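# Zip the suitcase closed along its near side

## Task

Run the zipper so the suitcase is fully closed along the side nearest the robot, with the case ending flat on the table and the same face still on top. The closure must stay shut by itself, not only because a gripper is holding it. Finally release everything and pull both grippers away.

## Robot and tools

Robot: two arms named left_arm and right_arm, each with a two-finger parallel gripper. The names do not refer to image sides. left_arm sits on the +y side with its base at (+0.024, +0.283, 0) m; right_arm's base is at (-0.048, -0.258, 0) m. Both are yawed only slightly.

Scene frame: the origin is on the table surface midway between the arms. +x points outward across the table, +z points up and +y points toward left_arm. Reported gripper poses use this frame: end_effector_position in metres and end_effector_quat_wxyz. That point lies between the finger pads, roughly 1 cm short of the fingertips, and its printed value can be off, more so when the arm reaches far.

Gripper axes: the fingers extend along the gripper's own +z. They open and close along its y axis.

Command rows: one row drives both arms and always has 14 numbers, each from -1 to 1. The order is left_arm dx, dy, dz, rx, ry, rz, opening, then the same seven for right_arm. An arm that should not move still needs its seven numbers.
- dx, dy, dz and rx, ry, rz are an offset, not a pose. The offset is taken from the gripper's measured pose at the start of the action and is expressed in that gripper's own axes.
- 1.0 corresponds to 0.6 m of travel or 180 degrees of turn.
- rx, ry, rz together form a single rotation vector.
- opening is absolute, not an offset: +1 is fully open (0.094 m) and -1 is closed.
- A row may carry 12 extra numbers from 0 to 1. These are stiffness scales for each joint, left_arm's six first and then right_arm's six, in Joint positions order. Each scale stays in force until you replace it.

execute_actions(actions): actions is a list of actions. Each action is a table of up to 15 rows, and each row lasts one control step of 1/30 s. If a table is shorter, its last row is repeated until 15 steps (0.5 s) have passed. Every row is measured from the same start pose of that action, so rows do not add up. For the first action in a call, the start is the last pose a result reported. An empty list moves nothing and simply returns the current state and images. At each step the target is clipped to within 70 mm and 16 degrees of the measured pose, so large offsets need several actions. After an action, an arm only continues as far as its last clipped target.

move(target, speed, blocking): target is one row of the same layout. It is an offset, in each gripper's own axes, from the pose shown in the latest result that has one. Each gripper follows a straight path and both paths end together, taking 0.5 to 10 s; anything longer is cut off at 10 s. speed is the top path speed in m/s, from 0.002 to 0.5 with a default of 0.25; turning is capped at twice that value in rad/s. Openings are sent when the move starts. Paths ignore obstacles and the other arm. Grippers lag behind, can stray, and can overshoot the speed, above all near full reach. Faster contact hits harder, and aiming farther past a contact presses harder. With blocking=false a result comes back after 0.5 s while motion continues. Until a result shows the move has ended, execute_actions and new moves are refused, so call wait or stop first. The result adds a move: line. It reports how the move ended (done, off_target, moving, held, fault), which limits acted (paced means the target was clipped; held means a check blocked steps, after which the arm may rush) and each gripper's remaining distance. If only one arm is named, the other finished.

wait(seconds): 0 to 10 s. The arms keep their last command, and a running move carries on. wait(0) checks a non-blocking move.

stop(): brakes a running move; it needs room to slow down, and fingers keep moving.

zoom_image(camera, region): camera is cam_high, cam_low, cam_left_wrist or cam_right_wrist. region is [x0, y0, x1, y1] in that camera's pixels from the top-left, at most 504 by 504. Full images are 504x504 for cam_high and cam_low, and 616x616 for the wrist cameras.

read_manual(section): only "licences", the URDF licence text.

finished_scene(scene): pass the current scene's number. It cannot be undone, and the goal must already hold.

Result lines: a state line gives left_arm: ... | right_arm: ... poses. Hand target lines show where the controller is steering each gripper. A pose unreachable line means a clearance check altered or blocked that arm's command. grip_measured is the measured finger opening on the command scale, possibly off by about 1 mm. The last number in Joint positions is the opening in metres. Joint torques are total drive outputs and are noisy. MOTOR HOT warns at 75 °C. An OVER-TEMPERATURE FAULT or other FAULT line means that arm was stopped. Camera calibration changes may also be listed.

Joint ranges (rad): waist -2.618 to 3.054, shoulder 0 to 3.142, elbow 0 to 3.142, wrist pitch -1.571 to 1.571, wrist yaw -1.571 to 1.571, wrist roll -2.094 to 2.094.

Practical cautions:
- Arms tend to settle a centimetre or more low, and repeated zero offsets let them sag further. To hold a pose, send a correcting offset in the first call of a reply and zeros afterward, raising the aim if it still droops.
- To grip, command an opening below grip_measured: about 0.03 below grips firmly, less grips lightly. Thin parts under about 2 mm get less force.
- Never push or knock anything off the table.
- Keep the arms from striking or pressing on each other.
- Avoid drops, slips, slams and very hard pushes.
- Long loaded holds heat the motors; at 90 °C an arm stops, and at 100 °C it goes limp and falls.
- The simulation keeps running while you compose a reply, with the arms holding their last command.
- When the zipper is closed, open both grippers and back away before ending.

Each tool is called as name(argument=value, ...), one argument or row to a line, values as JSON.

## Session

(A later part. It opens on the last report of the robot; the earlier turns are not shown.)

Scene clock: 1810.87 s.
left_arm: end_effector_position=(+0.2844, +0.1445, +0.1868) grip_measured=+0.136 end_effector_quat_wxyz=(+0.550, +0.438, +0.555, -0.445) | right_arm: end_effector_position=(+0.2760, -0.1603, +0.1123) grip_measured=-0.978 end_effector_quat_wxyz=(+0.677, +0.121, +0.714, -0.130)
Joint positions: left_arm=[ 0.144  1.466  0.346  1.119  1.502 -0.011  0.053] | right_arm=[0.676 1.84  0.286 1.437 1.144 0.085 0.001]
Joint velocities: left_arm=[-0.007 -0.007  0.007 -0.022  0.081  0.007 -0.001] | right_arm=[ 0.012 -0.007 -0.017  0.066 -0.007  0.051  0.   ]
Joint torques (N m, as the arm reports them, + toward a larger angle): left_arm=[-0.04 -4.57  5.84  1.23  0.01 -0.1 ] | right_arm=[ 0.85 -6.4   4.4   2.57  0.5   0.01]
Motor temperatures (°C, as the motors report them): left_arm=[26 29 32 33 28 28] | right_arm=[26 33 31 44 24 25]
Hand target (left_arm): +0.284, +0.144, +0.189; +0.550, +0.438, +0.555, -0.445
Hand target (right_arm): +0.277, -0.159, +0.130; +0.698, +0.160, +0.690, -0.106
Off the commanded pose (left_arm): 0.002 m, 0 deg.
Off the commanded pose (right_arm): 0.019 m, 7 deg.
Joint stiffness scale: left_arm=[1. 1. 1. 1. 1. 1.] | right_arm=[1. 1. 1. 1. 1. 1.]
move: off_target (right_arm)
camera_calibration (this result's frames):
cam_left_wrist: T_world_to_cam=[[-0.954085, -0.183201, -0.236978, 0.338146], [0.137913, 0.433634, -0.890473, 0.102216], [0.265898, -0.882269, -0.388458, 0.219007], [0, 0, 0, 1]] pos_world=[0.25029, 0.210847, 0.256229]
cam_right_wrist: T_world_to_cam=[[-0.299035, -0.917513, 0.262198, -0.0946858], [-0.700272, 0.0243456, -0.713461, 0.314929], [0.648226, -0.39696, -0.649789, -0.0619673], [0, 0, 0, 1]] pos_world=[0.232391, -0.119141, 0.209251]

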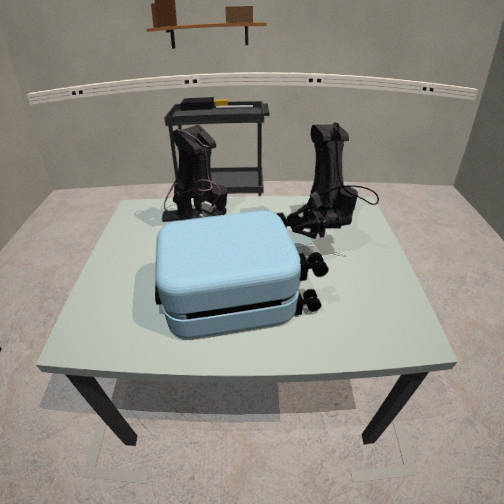

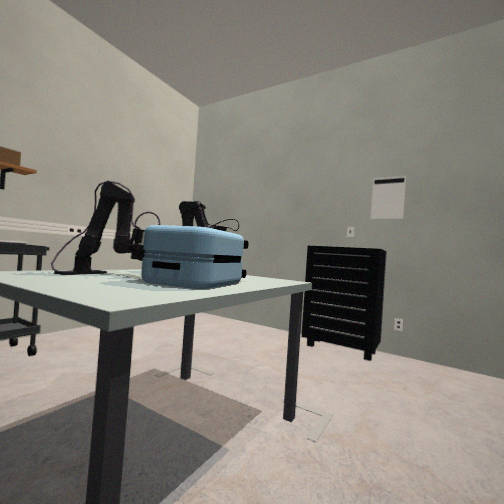

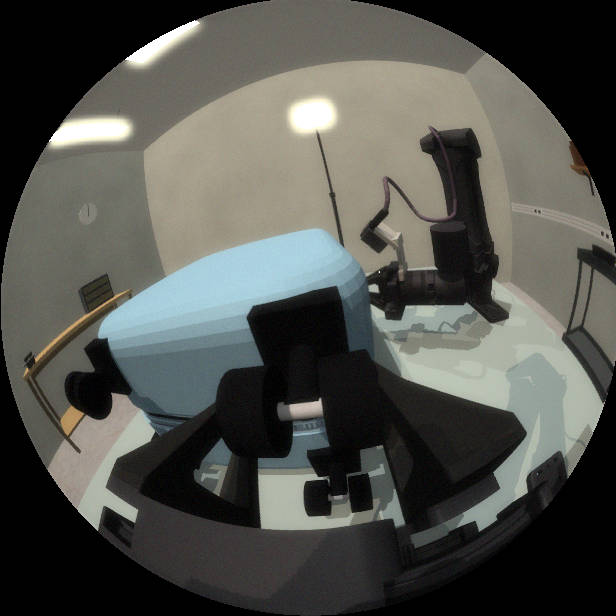

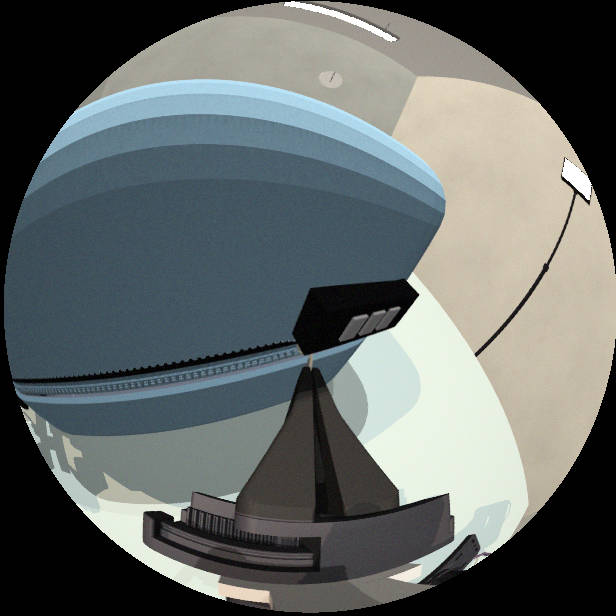

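execute_actions(
  actions=[],
)

Scene clock: 1829.83 s.
left_arm: end_effector_position=(+0.2844, +0.1445, +0.1868) grip_measured=+0.136 end_effector_quat_wxyz=(+0.550, +0.438, +0.555, -0.445) | right_arm: end_effector_position=(+0.2759, -0.1602, +0.1127) grip_measured=-0.978 end_effector_quat_wxyz=(+0.678, +0.122, +0.713, -0.129)
Joint positions: left_arm=[ 0.144  1.466  0.346  1.119  1.502 -0.011  0.053] | right_arm=[0.677 1.84  0.286 1.44  1.145 0.085 0.001]
Joint velocities: left_arm=[-0.012 -0.017  0.002  0.022  0.007 -0.007  0.   ] | right_arm=[-0.002 -0.007  0.007  0.022  0.081  0.037  0.001]
Joint torques (N m, as the arm reports them, + toward a larger angle): left_arm=[-0.02 -4.54  5.86  1.25  0.01 -0.1 ] | right_arm=[ 0.76 -6.35  4.33  2.56  0.49  0.02]
Motor temperatures (°C, as the motors report them): left_arm=[26 29 32 33 28 28] | right_arm=[26 33 31 45 24 25]
Hand target (left_arm): +0.284, +0.144, +0.189; +0.550, +0.438, +0.555, -0.445
Hand target (right_arm): +0.277, -0.159, +0.130; +0.698, +0.160, +0.690, -0.106
Off the commanded pose (left_arm): 0.002 m, 0 deg.
Off the commanded pose (right_arm): 0.019 m, 6 deg.
Joint stiffness scale: left_arm=[1. 1. 1. 1. 1. 1.] | right_arm=[1. 1. 1. 1. 1. 1.]
camera_calibration (this result's frames):
cam_left_wrist: T_world_to_cam=[[-0.954085, -0.183201, -0.236978, 0.338146], [0.137913, 0.433634, -0.890473, 0.102216], [0.265898, -0.882269, -0.388458, 0.219007], [0, 0, 0, 1]] pos_world=[0.25029, 0.210847, 0.256229]
cam_right_wrist: T_world_to_cam=[[-0.299963, -0.917942, 0.259624, -0.0942751], [-0.69866, 0.0260873, -0.714978, 0.315184], [0.649535, -0.395856, -0.649155, -0.0618183], [0, 0, 0, 1]] pos_world=[0.23208, -0.119233, 0.209696]

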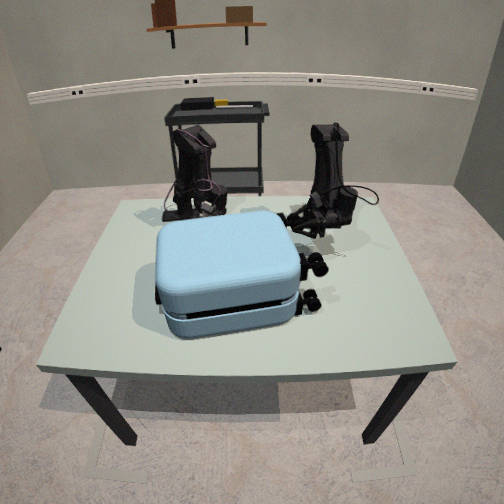

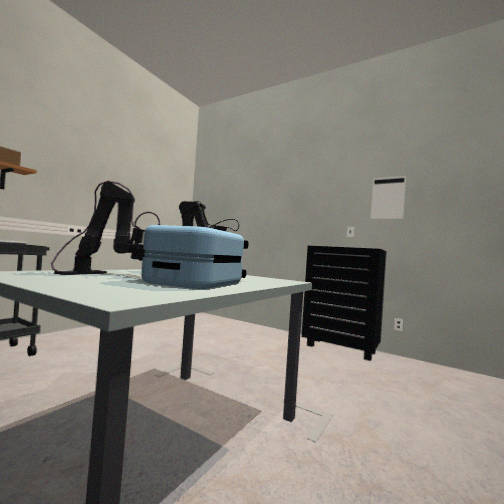

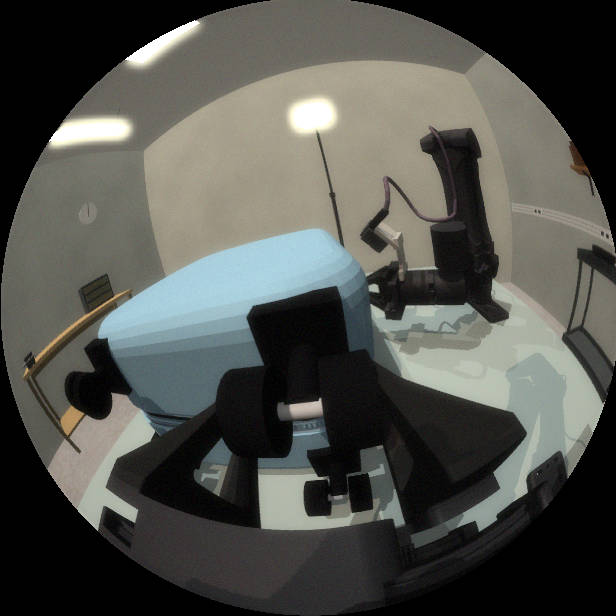

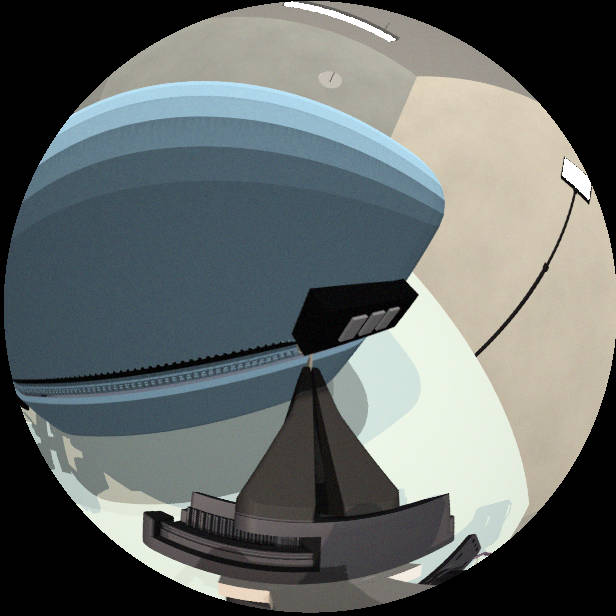

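execute_actions(
  actions=[
    [[-0.004,0,0,0,0,0,0.105,-0.008,0,0,0,0,0,-1]],
  ],
)

Scene clock: 1831.70 s.
left_arm: end_effector_position=(+0.2844, +0.1445, +0.1868) grip_measured=+0.136 end_effector_quat_wxyz=(+0.550, +0.438, +0.555, -0.445) | right_arm: end_effector_position=(+0.2757, -0.1603, +0.1104) grip_measured=-0.984 end_effector_quat_wxyz=(+0.675, +0.117, +0.716, -0.134)
Joint positions: left_arm=[ 0.144  1.466  0.346  1.119  1.502 -0.011  0.053] | right_arm=[0.677 1.84  0.286 1.424 1.144 0.085 0.001]
Joint velocities: left_arm=[ 0.002 -0.007  0.007 -0.066  0.037 -0.022 -0.   ] | right_arm=[-0.012 -0.017 -0.002 -0.007  0.051 -0.022 -0.   ]
Joint torques (N m, as the arm reports them, + toward a larger angle): left_arm=[ 0.07 -4.53  5.86  1.22  0.03 -0.09] | right_arm=[-0.02 -8.08  2.74  1.47  0.08 -0.05]
Motor temperatures (°C, as the motors report them): left_arm=[26 29 32 33 28 28] | right_arm=[26 33 31 45 24 25]
Hand target (left_arm): +0.284, +0.144, +0.189; +0.550, +0.438, +0.555, -0.445
Hand target (right_arm): +0.276, -0.160, +0.117; +0.678, +0.122, +0.713, -0.129
Off the commanded pose (left_arm): 0.002 m, 0 deg.
Off the commanded pose (right_arm): 0.007 m, 1 deg.
Joint stiffness scale: left_arm=[1. 1. 1. 1. 1. 1.] | right_arm=[1. 1. 1. 1. 1. 1.]
camera_calibration (this result's frames):
cam_left_wrist: T_world_to_cam=[[-0.954085, -0.183201, -0.236978, 0.338146], [0.137913, 0.433634, -0.890473, 0.102216], [0.265898, -0.882269, -0.388458, 0.219007], [0, 0, 0, 1]] pos_world=[0.25029, 0.210847, 0.256229]
cam_right_wrist: T_world_to_cam=[[-0.296544, -0.914941, 0.27376, -0.0958809], [-0.706812, 0.0174898, -0.707185, 0.313429], [0.642245, -0.403209, -0.651878, -0.0621179], [0, 0, 0, 1]] pos_world=[0.232998, -0.118254, 0.207408]

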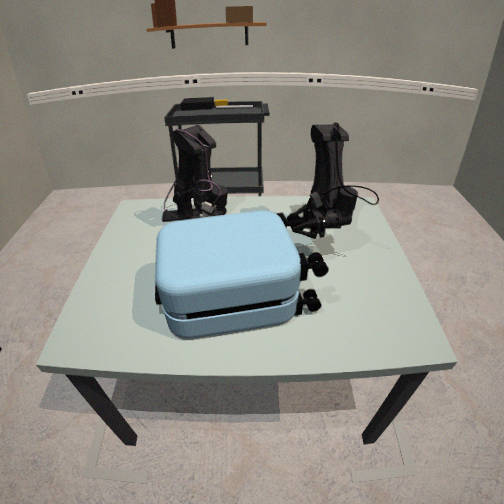

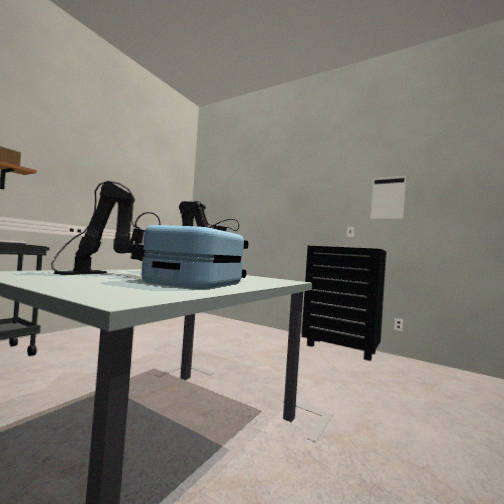

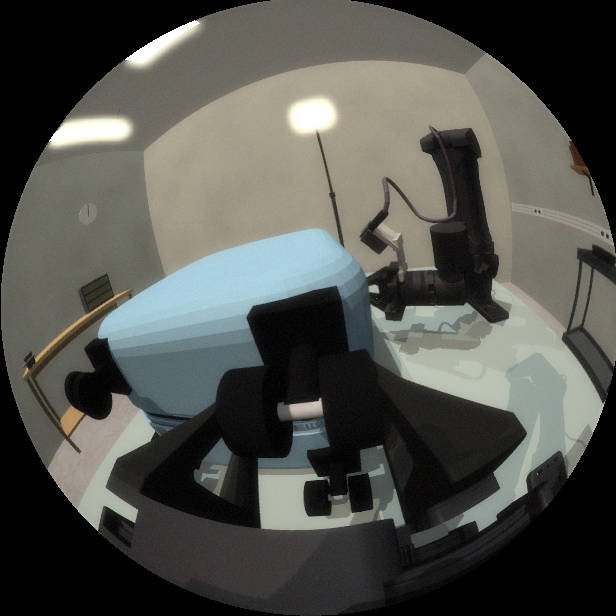

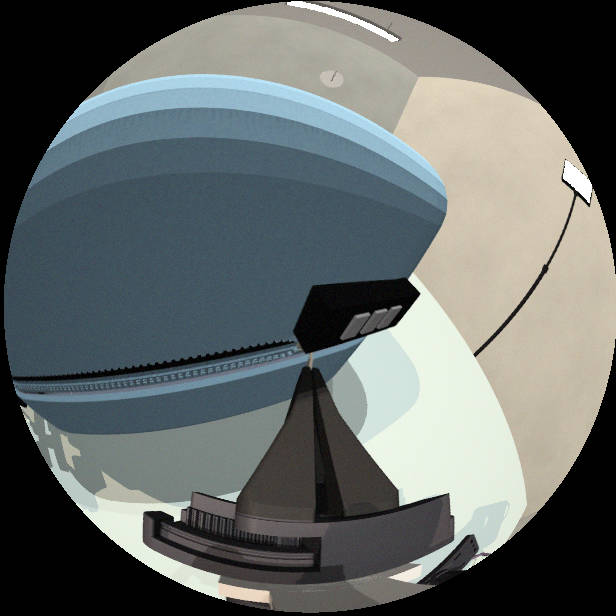

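move(
  target=[-0.004,0,0,0,0,0,0.105,-0.012,0.017,0.002,0.09,-0.015,0.04,-1],
  speed=0.06,
)

Scene clock: 1839.80 s.
left_arm: end_effector_position=(+0.2844, +0.1445, +0.1868) grip_measured=+0.136 end_effector_quat_wxyz=(+0.550, +0.438, +0.555, -0.445) | right_arm: end_effector_position=(+0.2791, -0.1545, +0.1104) grip_measured=-0.984 end_effector_quat_wxyz=(+0.671, +0.231, +0.675, -0.202)
Joint positions: left_arm=[ 0.144  1.466  0.346  1.119  1.502 -0.011  0.053] | right_arm=[0.733 1.965 0.497 1.306 1.465 0.199 0.001]
Joint velocities: left_arm=[ 0.002 -0.012 -0.012 -0.022 -0.007 -0.022  0.   ] | right_arm=[-0.012  0.002  0.007 -0.007 -0.037  0.037  0.   ]
Joint torques (N m, as the arm reports them, + toward a larger angle): left_arm=[-0.07 -4.54  5.8   1.25  0.03 -0.09] | right_arm=[ 0.61 -6.99  5.53  1.61  0.4   0.08]
Motor temperatures (°C, as the motors report them): left_arm=[26 29 32 33 28 28] | right_arm=[26 34 31 43 24 25]
Hand target (left_arm): +0.284, +0.144, +0.189; +0.550, +0.438, +0.555, -0.445
Hand target (right_arm): +0.280, -0.151, +0.116; +0.676, +0.252, +0.665, -0.193
Off the commanded pose (left_arm): 0.002 m, 0 deg.
Off the commanded pose (right_arm): 0.008 m, 3 deg.
Joint stiffness scale: left_arm=[1. 1. 1. 1. 1. 1.] | right_arm=[1. 1. 1. 1. 1. 1.]
move: off_target (right_arm)
camera_calibration (this result's frames):
cam_left_wrist: T_world_to_cam=[[-0.954085, -0.183201, -0.236978, 0.338146], [0.137913, 0.433634, -0.890473, 0.102216], [0.265898, -0.882269, -0.388458, 0.219007], [0, 0, 0, 1]] pos_world=[0.25029, 0.210847, 0.256229]
cam_right_wrist: T_world_to_cam=[[-0.543362, -0.813941, 0.205566, 0.00247174], [-0.625465, 0.229175, -0.745837, 0.329953], [0.559957, -0.533834, -0.633617, -0.0612071], [0, 0, 0, 1]] pos_world=[0.24199, -0.10628, 0.206801]

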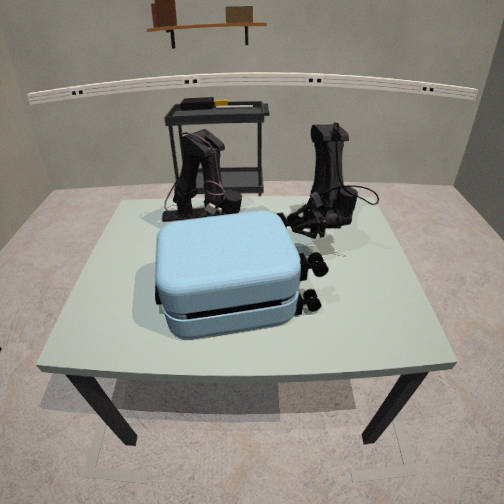

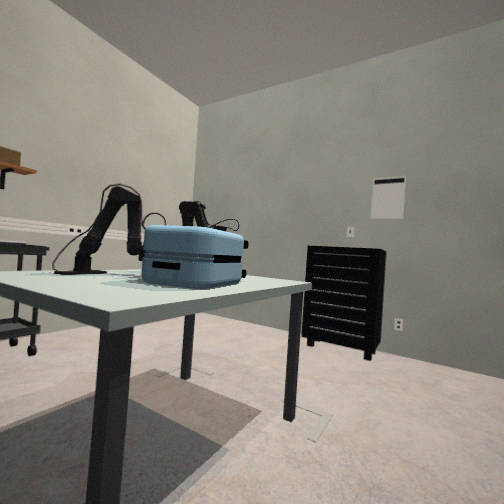

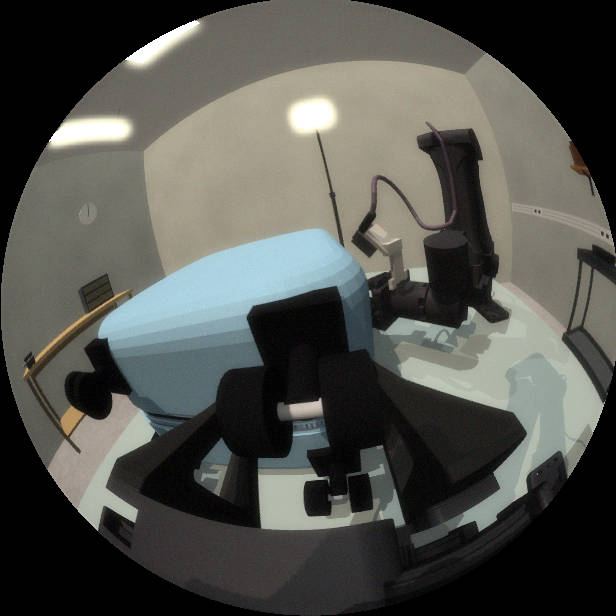

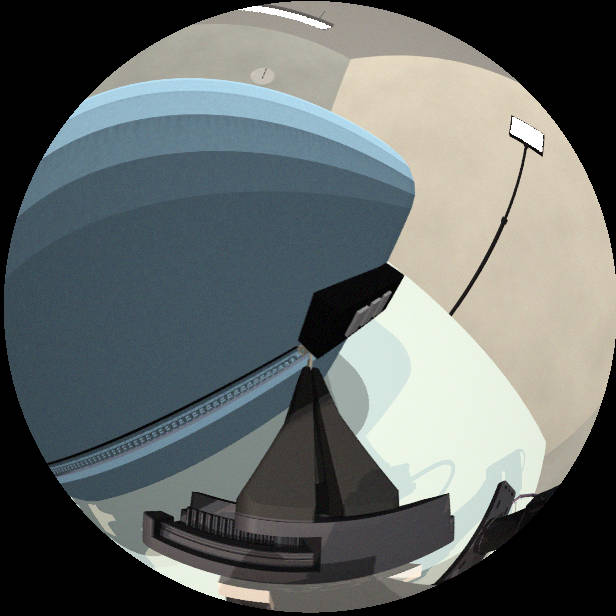

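execute_actions(
  actions=[
    [[-0.005,-0.005,0.008,0,0,0,0.105,-0.012,0.012,-0.008,0,0,0.005,-1],[-0.005,-0.005,0.008,0,0,0,0.105,-0.012,0.016,-0.011,0,0,0.008,-1],[-0.005,-0.005,0.008,0,0,0,0.105,-0.012,0.02,-0.014,0,0,0.01,-1],[-0.005,-0.005,0.008,0,0,0,0.105,-0.012,0.024,-0.017,0,0,0.012,-1],[-0.005,-0.005,0.008,0,0,0,0.105,-0.012,0.028,-0.02,0,0,0.014,-1],[-0.005,-0.005,0.008,0,0,0,0.105,-0.012,0.032,-0.023,0,0,0.016,-1],[-0.005,-0.005,0.008,0,0,0,0.105,-0.012,0.036,-0.026,0,0,0.018,-1],[-0.005,-0.005,0.008,0,0,0,0.105,-0.012,0.04,-0.03,0,0,0.02,-1]],
  ],
)

Scene clock: 1846.23 s.
left_arm: end_effector_position=(+0.2843, +0.1443, +0.1868) grip_measured=+0.136 end_effector_quat_wxyz=(+0.549, +0.438, +0.555, -0.445) | right_arm: end_effector_position=(+0.2757, -0.1491, +0.1166) grip_measured=-0.985 end_effector_quat_wxyz=(+0.673, +0.259, +0.659, -0.214)
Joint positions: left_arm=[ 0.143  1.466  0.346  1.119  1.501 -0.012  0.053] | right_arm=[0.757 1.965 0.553 1.229 1.552 0.249 0.001]
Joint velocities: left_arm=[-0.012  0.007 -0.012 -0.066 -0.11  -0.037  0.   ] | right_arm=[-0.027 -0.002  0.007 -0.081 -0.007  0.095 -0.001]
Joint torques (N m, as the arm reports them, + toward a larger angle): left_arm=[-1.26 -5.6   4.98  1.27 -0.21 -0.17] | right_arm=[ 4.14 -6.48  6.29  1.44 -0.12  0.07]
Motor temperatures (°C, as the motors report them): left_arm=[26 29 32 33 28 28] | right_arm=[26 34 31 43 24 25]
Hand target (left_arm): +0.282, +0.139, +0.190; +0.550, +0.438, +0.554, -0.445
Hand target (right_arm): +0.277, -0.125, +0.118; +0.681, +0.249, +0.664, -0.181
Off the commanded pose (left_arm): 0.006 m, 0 deg.
Off the commanded pose (right_arm): 0.025 m, 4 deg.
Joint stiffness scale: left_arm=[1. 1. 1. 1. 1. 1.] | right_arm=[1. 1. 1. 1. 1. 1.]
camera_calibration (this result's frames):
cam_left_wrist: T_world_to_cam=[[-0.954243, -0.182857, -0.236608, 0.338], [0.137747, 0.433507, -0.89056, 0.102383], [0.265416, -0.882403, -0.388483, 0.219016], [0, 0, 0, 1]] pos_world=[0.250301, 0.210683, 0.256236]
cam_right_wrist: T_world_to_cam=[[-0.598968, -0.780735, 0.17802, 0.027237], [-0.588233, 0.278139, -0.759356, 0.329834], [0.543341, -0.559547, -0.62585, -0.0526841], [0, 0, 0, 1]] pos_world=[0.238959, -0.0999541, 0.212641]

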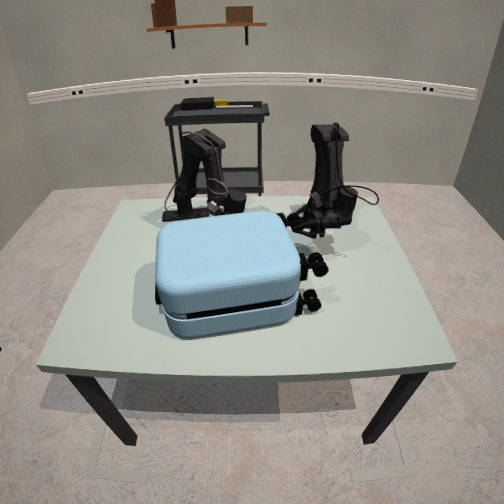

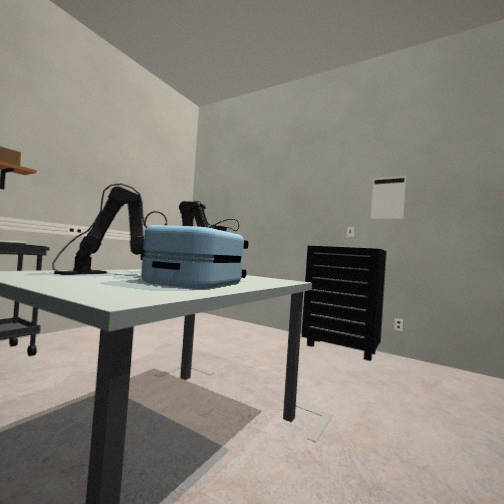

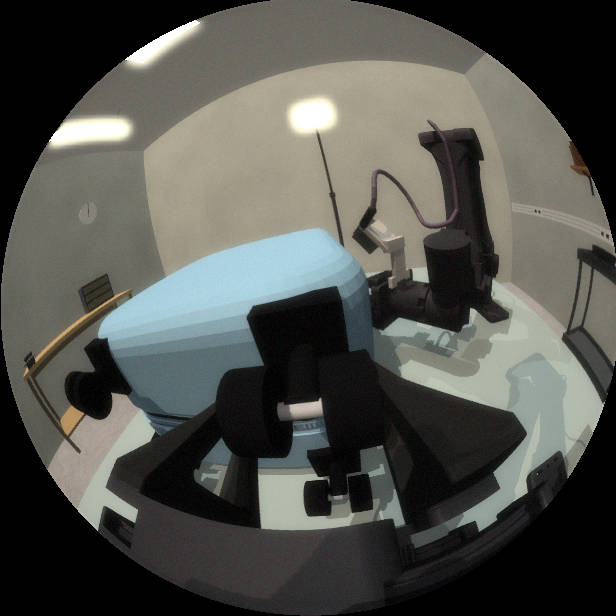

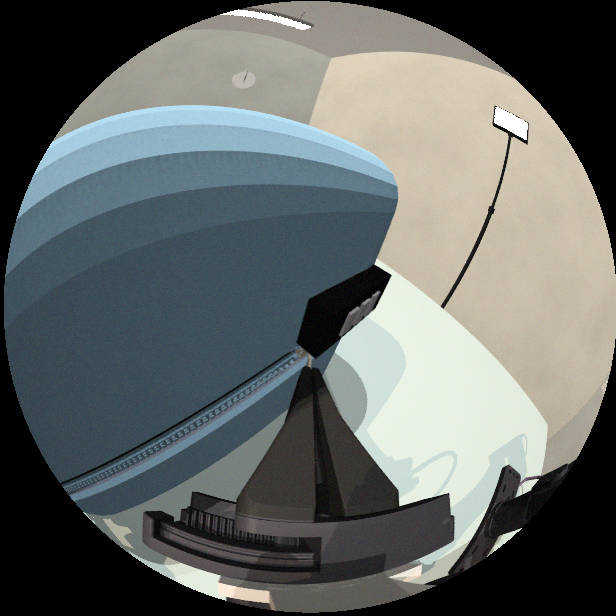

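zoom_image(
  camera="cam_right_wrist",
  region=[250, 300, 380, 420],
)

Region (250, 300, 380, 420) of cam_right_wrist's 616x616 image, scaled by 3.877, with more detail than that image has; it fills the top 465 rows of this view, and the rest is white.

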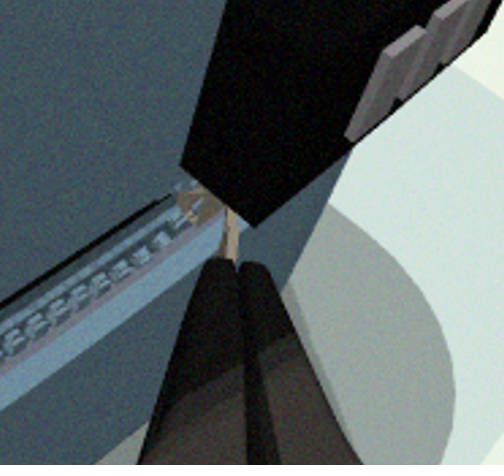

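execute_actions(
  actions=[
    [[-0.005,-0.005,0.01,0,0,0,0.105,-0.002,0.04,-0.026,-0.02,0,0.01,-1],[-0.005,-0.005,0.01,0,0,0,0.105,-0.002,0.044,-0.028,-0.02,0,0.012,-1],[-0.005,-0.005,0.01,0,0,0,0.105,-0.002,0.048,-0.03,-0.022,0,0.014,-1],[-0.005,-0.005,0.01,0,0,0,0.105,-0.002,0.052,-0.032,-0.024,0,0.016,-1],[-0.005,-0.005,0.01,0,0,0,0.105,-0.002,0.056,-0.034,-0.026,0,0.018,-1],[-0.005,-0.005,0.01,0,0,0,0.105,-0.002,0.06,-0.036,-0.028,0,0.02,-1]],
  ],
)

zoom_image(
  camera="cam_right_wrist",
  region=[250, 300, 380, 420],
)

Scene clock: 1856.73 s.
left_arm: end_effector_position=(+0.2843, +0.1443, +0.1868) grip_measured=+0.136 end_effector_quat_wxyz=(+0.549, +0.438, +0.555, -0.445) | right_arm: end_effector_position=(+0.2755, -0.1361, +0.1163) grip_measured=-0.985 end_effector_quat_wxyz=(+0.677, +0.263, +0.656, -0.206)
Joint positions: left_arm=[ 0.143  1.466  0.346  1.119  1.501 -0.012  0.053] | right_arm=[0.785 1.989 0.59  1.219 1.575 0.266 0.001]
Joint velocities: left_arm=[-0.007  0.002  0.007 -0.022  0.007 -0.022 -0.   ] | right_arm=[-0.032  0.007 -0.002 -0.037  0.037 -0.022 -0.001]
Joint torques (N m, as the arm reports them, + toward a larger angle): left_arm=[-1.69 -5.65  5.02  1.28 -0.23 -0.18] | right_arm=[ 3.87 -6.67  7.46  1.42 -0.32  0.07]
Motor temperatures (°C, as the motors report them): left_arm=[26 30 32 33 28 28] | right_arm=[27 34 31 42 24 25]
Hand target (left_arm): +0.282, +0.138, +0.190; +0.550, +0.438, +0.554, -0.446
Hand target (right_arm): +0.280, -0.108, +0.120; +0.686, +0.252, +0.662, -0.163
Off the commanded pose (left_arm): 0.007 m, 0 deg.
Off the commanded pose (right_arm): 0.029 m, 5 deg.
Joint stiffness scale: left_arm=[1. 1. 1. 1. 1. 1.] | right_arm=[1. 1. 1. 1. 1. 1.]
camera_calibration (this result's frames):
cam_left_wrist: T_world_to_cam=[[-0.954331, -0.182877, -0.236237, 0.337959], [0.137415, 0.433432, -0.890648, 0.102505], [0.265272, -0.882436, -0.388508, 0.219067], [0, 0, 0, 1]] pos_world=[0.250327, 0.210689, 0.256243]
cam_right_wrist: T_world_to_cam=[[-0.59624, -0.786981, 0.158617, 0.0379368], [-0.57828, 0.283971, -0.764822, 0.324573], [0.556858, -0.547743, -0.62441, -0.0477802], [0, 0, 0, 1]] pos_world=[0.23692, -0.0884849, 0.212388]

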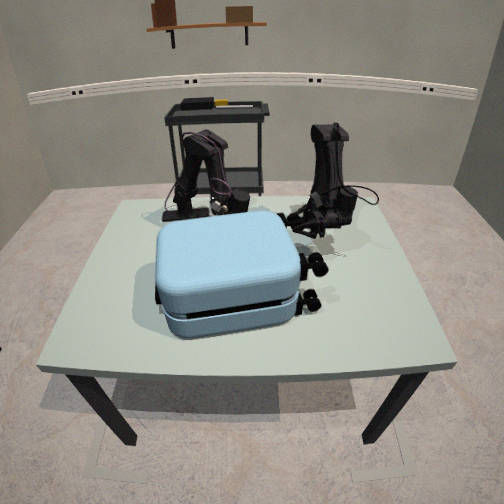

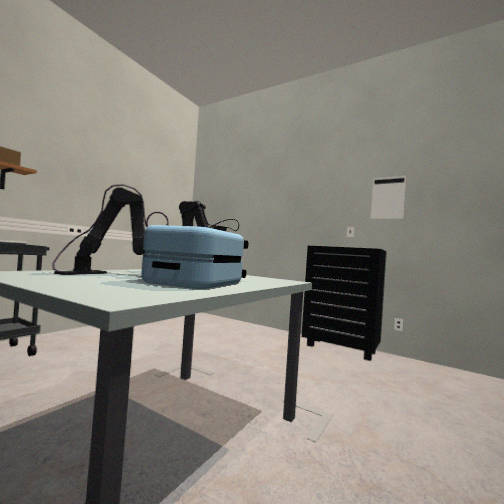

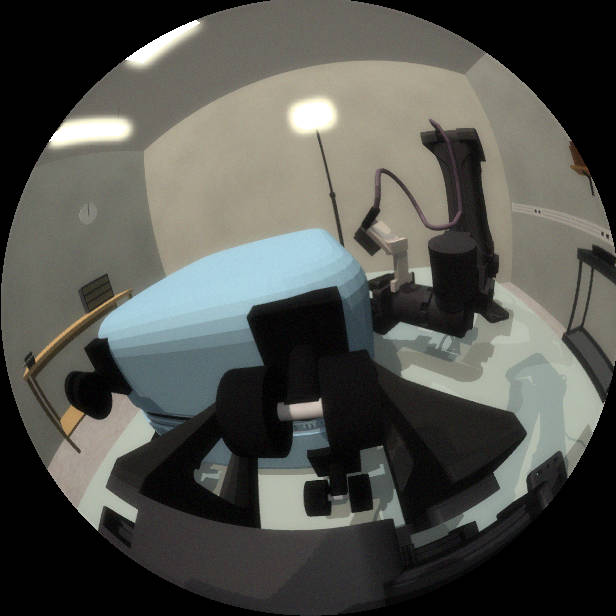

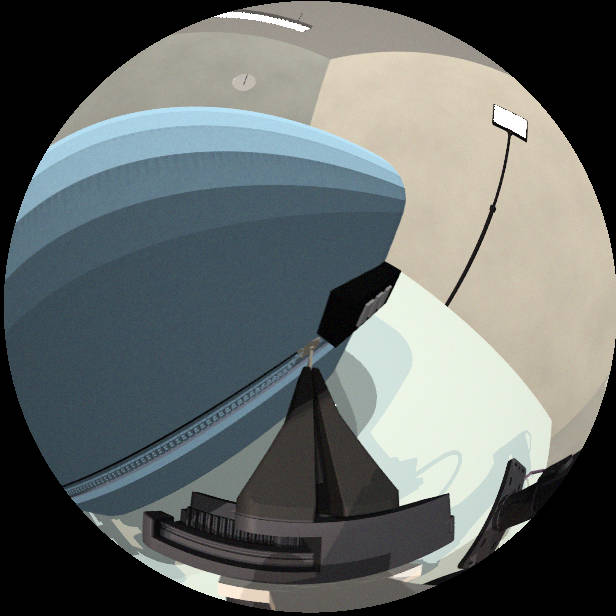

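Region (250, 300, 380, 420) of cam_right_wrist's 616x616 image, scaled by 3.877, with more detail than that image has; it fills the top 465 rows of this view, and the rest is white.

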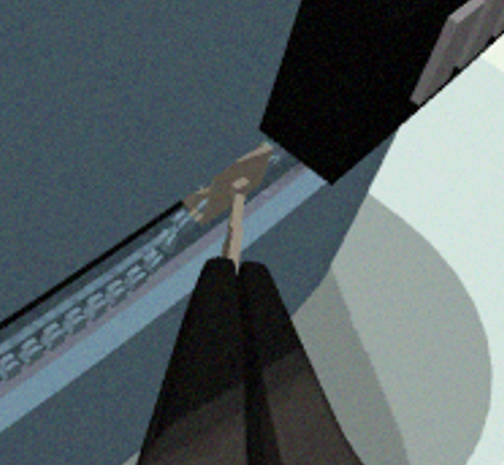

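The slider moves. Continue pulling.

execute_actions(
  actions=[
    [[-0.005,-0.005,0.01,0,0,0,0.105,-0.003,0.06,-0.038,-0.028,0,0.02,-1]],
    [[-0.005,-0.005,0.01,0,0,0,0.105,-0.003,0.06,-0.038,-0.028,0,0.02,-1]],
    [[-0.005,-0.005,0.01,0,0,0,0.105,-0.003,0.06,-0.038,-0.028,0,0.02,-1]],
  ],
)

zoom_image(
  camera="cam_right_wrist",
  region=[250, 300, 380, 420],
)

Scene clock: 1861.20 s.
left_arm: end_effector_position=(+0.2892, +0.1455, +0.1870) grip_measured=+0.136 end_effector_quat_wxyz=(+0.556, +0.431, +0.561, -0.438) | right_arm: end_effector_position=(+0.2784, -0.0926, +0.1165) grip_measured=-0.985 end_effector_quat_wxyz=(+0.689, +0.256, +0.659, -0.162)
Joint positions: left_arm=[ 0.143  1.466  0.346  1.121  1.473 -0.014  0.053] | right_arm=[0.862 2.047 0.688 1.219 1.575 0.28  0.001]
Joint velocities: left_arm=[-0.007  0.017 -0.017  0.022 -0.007 -0.081 -0.001] | right_arm=[-0.007 -0.002  0.002  0.007  0.037 -0.022 -0.002]
Joint torques (N m, as the arm reports them, + toward a larger angle): left_arm=[-1.71 -5.56  4.98  1.26 -0.16 -0.17] | right_arm=[ 3.96 -7.32  8.42  1.39 -0.11  0.07]
Motor temperatures (°C, as the motors report them): left_arm=[26 30 32 33 28 28] | right_arm=[27 34 31 41 24 25]
Hand target (left_arm): +0.286, +0.139, +0.190; +0.554, +0.433, +0.558, -0.441
Hand target (right_arm): +0.279, -0.066, +0.122; +0.696, +0.251, +0.662, -0.125
Off the commanded pose (left_arm): 0.008 m, 1 deg.
Off the commanded pose (right_arm): 0.028 m, 4 deg.
Joint stiffness scale: left_arm=[1. 1. 1. 1. 1. 1.] | right_arm=[1. 1. 1. 1. 1. 1.]
camera_calibration (this result's frames):
cam_left_wrist: T_world_to_cam=[[-0.948861, -0.209419, -0.236235, 0.345095], [0.125325, 0.436938, -0.890718, 0.104487], [0.289753, -0.874773, -0.388348, 0.210647], [0, 0, 0, 1]] pos_world=[0.253317, 0.210884, 0.256396]
cam_right_wrist: T_world_to_cam=[[-0.539106, -0.83553, 0.106085, 0.0596305], [-0.575043, 0.273117, -0.771189, 0.312896], [0.615378, -0.476756, -0.627705, -0.0347085], [0, 0, 0, 1]] pos_world=[0.233435, -0.0521818, 0.21319]

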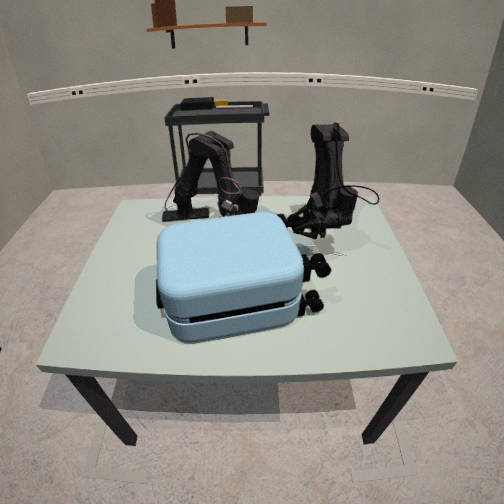

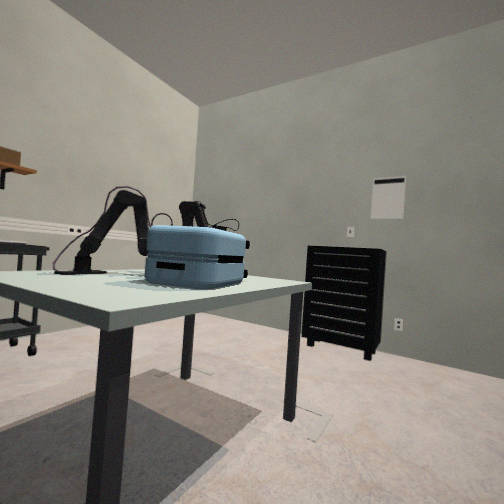

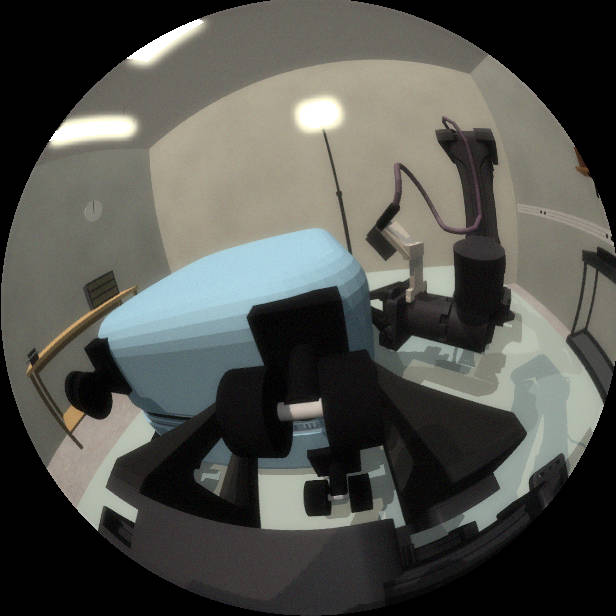

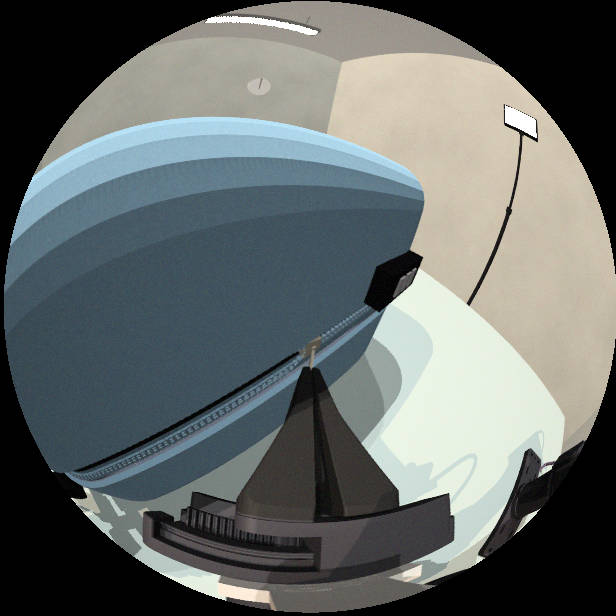

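Region (250, 300, 380, 420) of cam_right_wrist's 616x616 image, scaled by 3.877, with more detail than that image has; it fills the top 465 rows of this view, and the rest is white.

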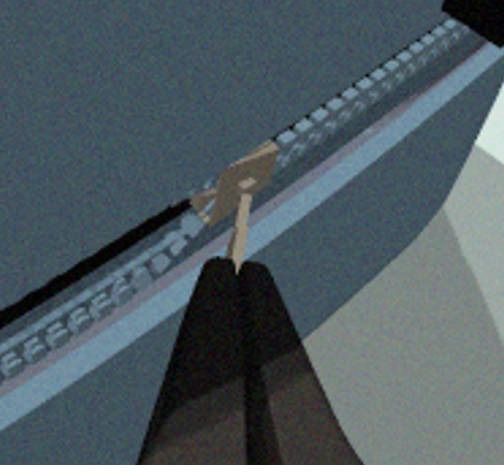

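execute_actions(
  actions=[
    [[-0.005,-0.008,0.01,0,0,0,0.105,-0.003,0.052,-0.047,-0.028,0,0.015,-1]],
    [[-0.005,-0.008,0.01,0,0,0,0.105,-0.003,0.052,-0.047,-0.028,0,0.015,-1]],
    [[-0.005,-0.008,0.01,0,0,0,0.105,-0.003,0.053,-0.046,-0.028,0,0.015,-1]],
  ],
)

zoom_image(
  camera="cam_right_wrist",
  region=[250, 300, 380, 420],
)

Scene clock: 1869.23 s.
left_arm: end_effector_position=(+0.2892, +0.1455, +0.1870) grip_measured=+0.136 end_effector_quat_wxyz=(+0.556, +0.430, +0.561, -0.437) | right_arm: end_effector_position=(+0.2629, -0.0421, +0.1171) grip_measured=-0.985 end_effector_quat_wxyz=(+0.698, +0.223, +0.671, -0.113)
Joint positions: left_arm=[ 0.143  1.466  0.346  1.122  1.473 -0.015  0.053] | right_arm=[0.981 2.08  0.749 1.212 1.576 0.28  0.001]
Joint velocities: left_arm=[-0.017 -0.002  0.017 -0.037 -0.022 -0.022 -0.   ] | right_arm=[ 0.027  0.012 -0.022 -0.051  0.007 -0.007 -0.   ]
Joint torques (N m, as the arm reports them, + toward a larger angle): left_arm=[-1.76 -6.21  4.52  1.29 -0.28 -0.18] | right_arm=[ 3.69 -8.03  8.    1.36  0.03  0.03]
Motor temperatures (°C, as the motors report them): left_arm=[26 30 32 33 28 28] | right_arm=[27 34 31 41 24 25]
Hand target (left_arm): +0.286, +0.139, +0.190; +0.556, +0.430, +0.560, -0.438
Hand target (right_arm): +0.258, -0.019, +0.123; +0.702, +0.220, +0.672, -0.083
Off the commanded pose (left_arm): 0.008 m, 0 deg.
Off the commanded pose (right_arm): 0.025 m, 4 deg.
Joint stiffness scale: left_arm=[1. 1. 1. 1. 1. 1.] | right_arm=[1. 1. 1. 1. 1. 1.]
camera_calibration (this result's frames):
cam_left_wrist: T_world_to_cam=[[-0.948777, -0.209798, -0.236234, 0.345208], [0.125171, 0.43692, -0.890748, 0.104583], [0.290092, -0.874692, -0.38828, 0.210546], [0, 0, 0, 1]] pos_world=[0.253356, 0.210892, 0.256458]
cam_right_wrist: T_world_to_cam=[[-0.436679, -0.895609, 0.0848275, 0.0663714], [-0.595871, 0.217307, -0.77312, 0.294018], [0.67398, -0.388151, -0.628561, -0.0122777], [0, 0, 0, 1]] pos_world=[0.212455, -0.00921508, 0.213964]

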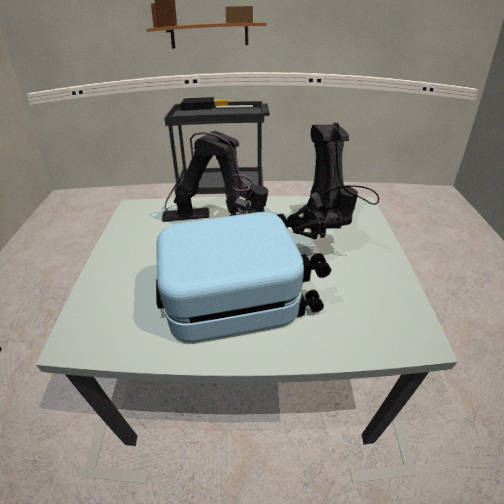

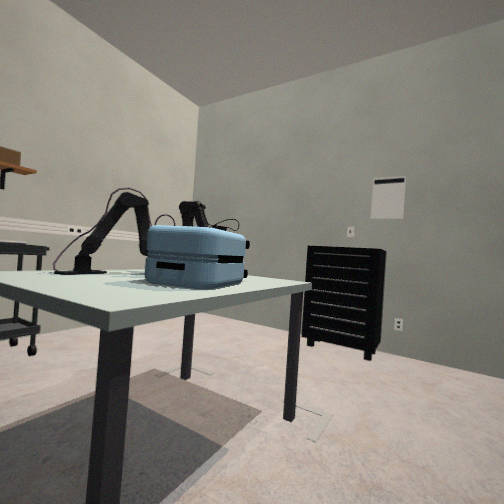

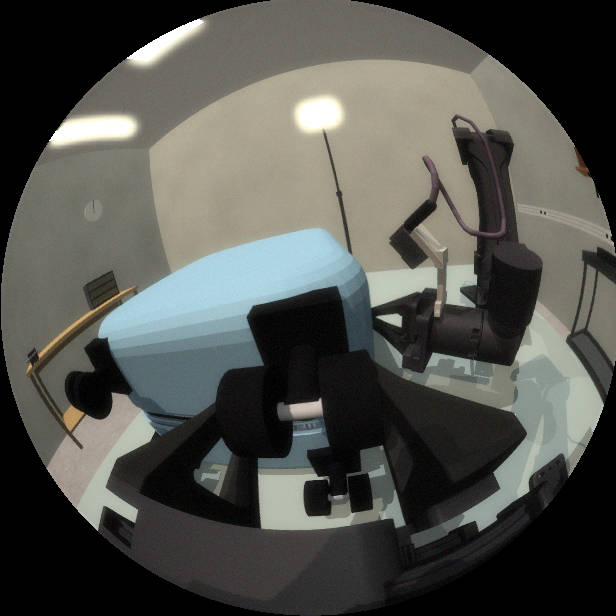

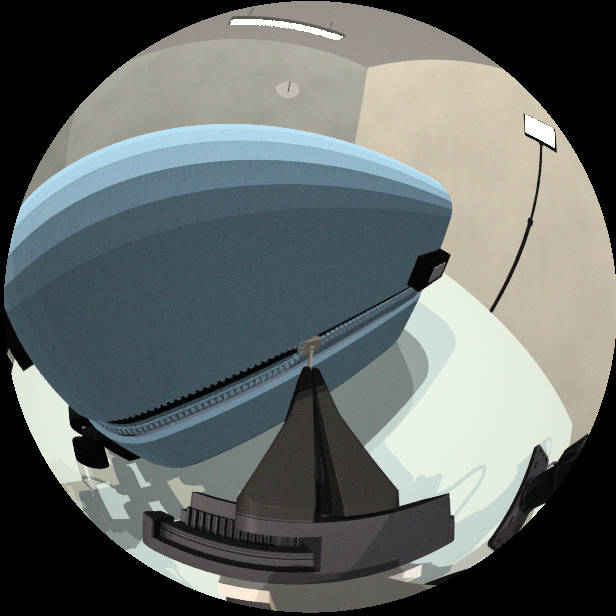

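Region (250, 300, 380, 420) of cam_right_wrist's 616x616 image, scaled by 3.877, with more detail than that image has; it fills the top 465 rows of this view, and the rest is white.

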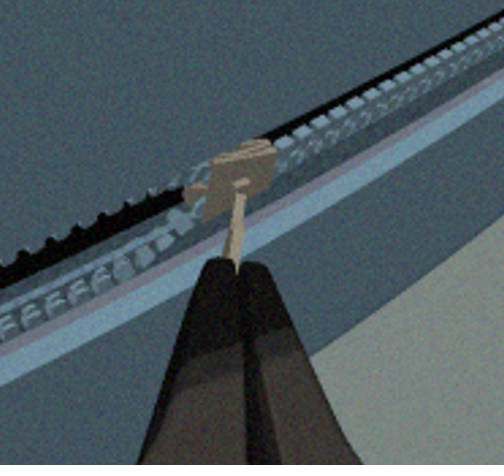

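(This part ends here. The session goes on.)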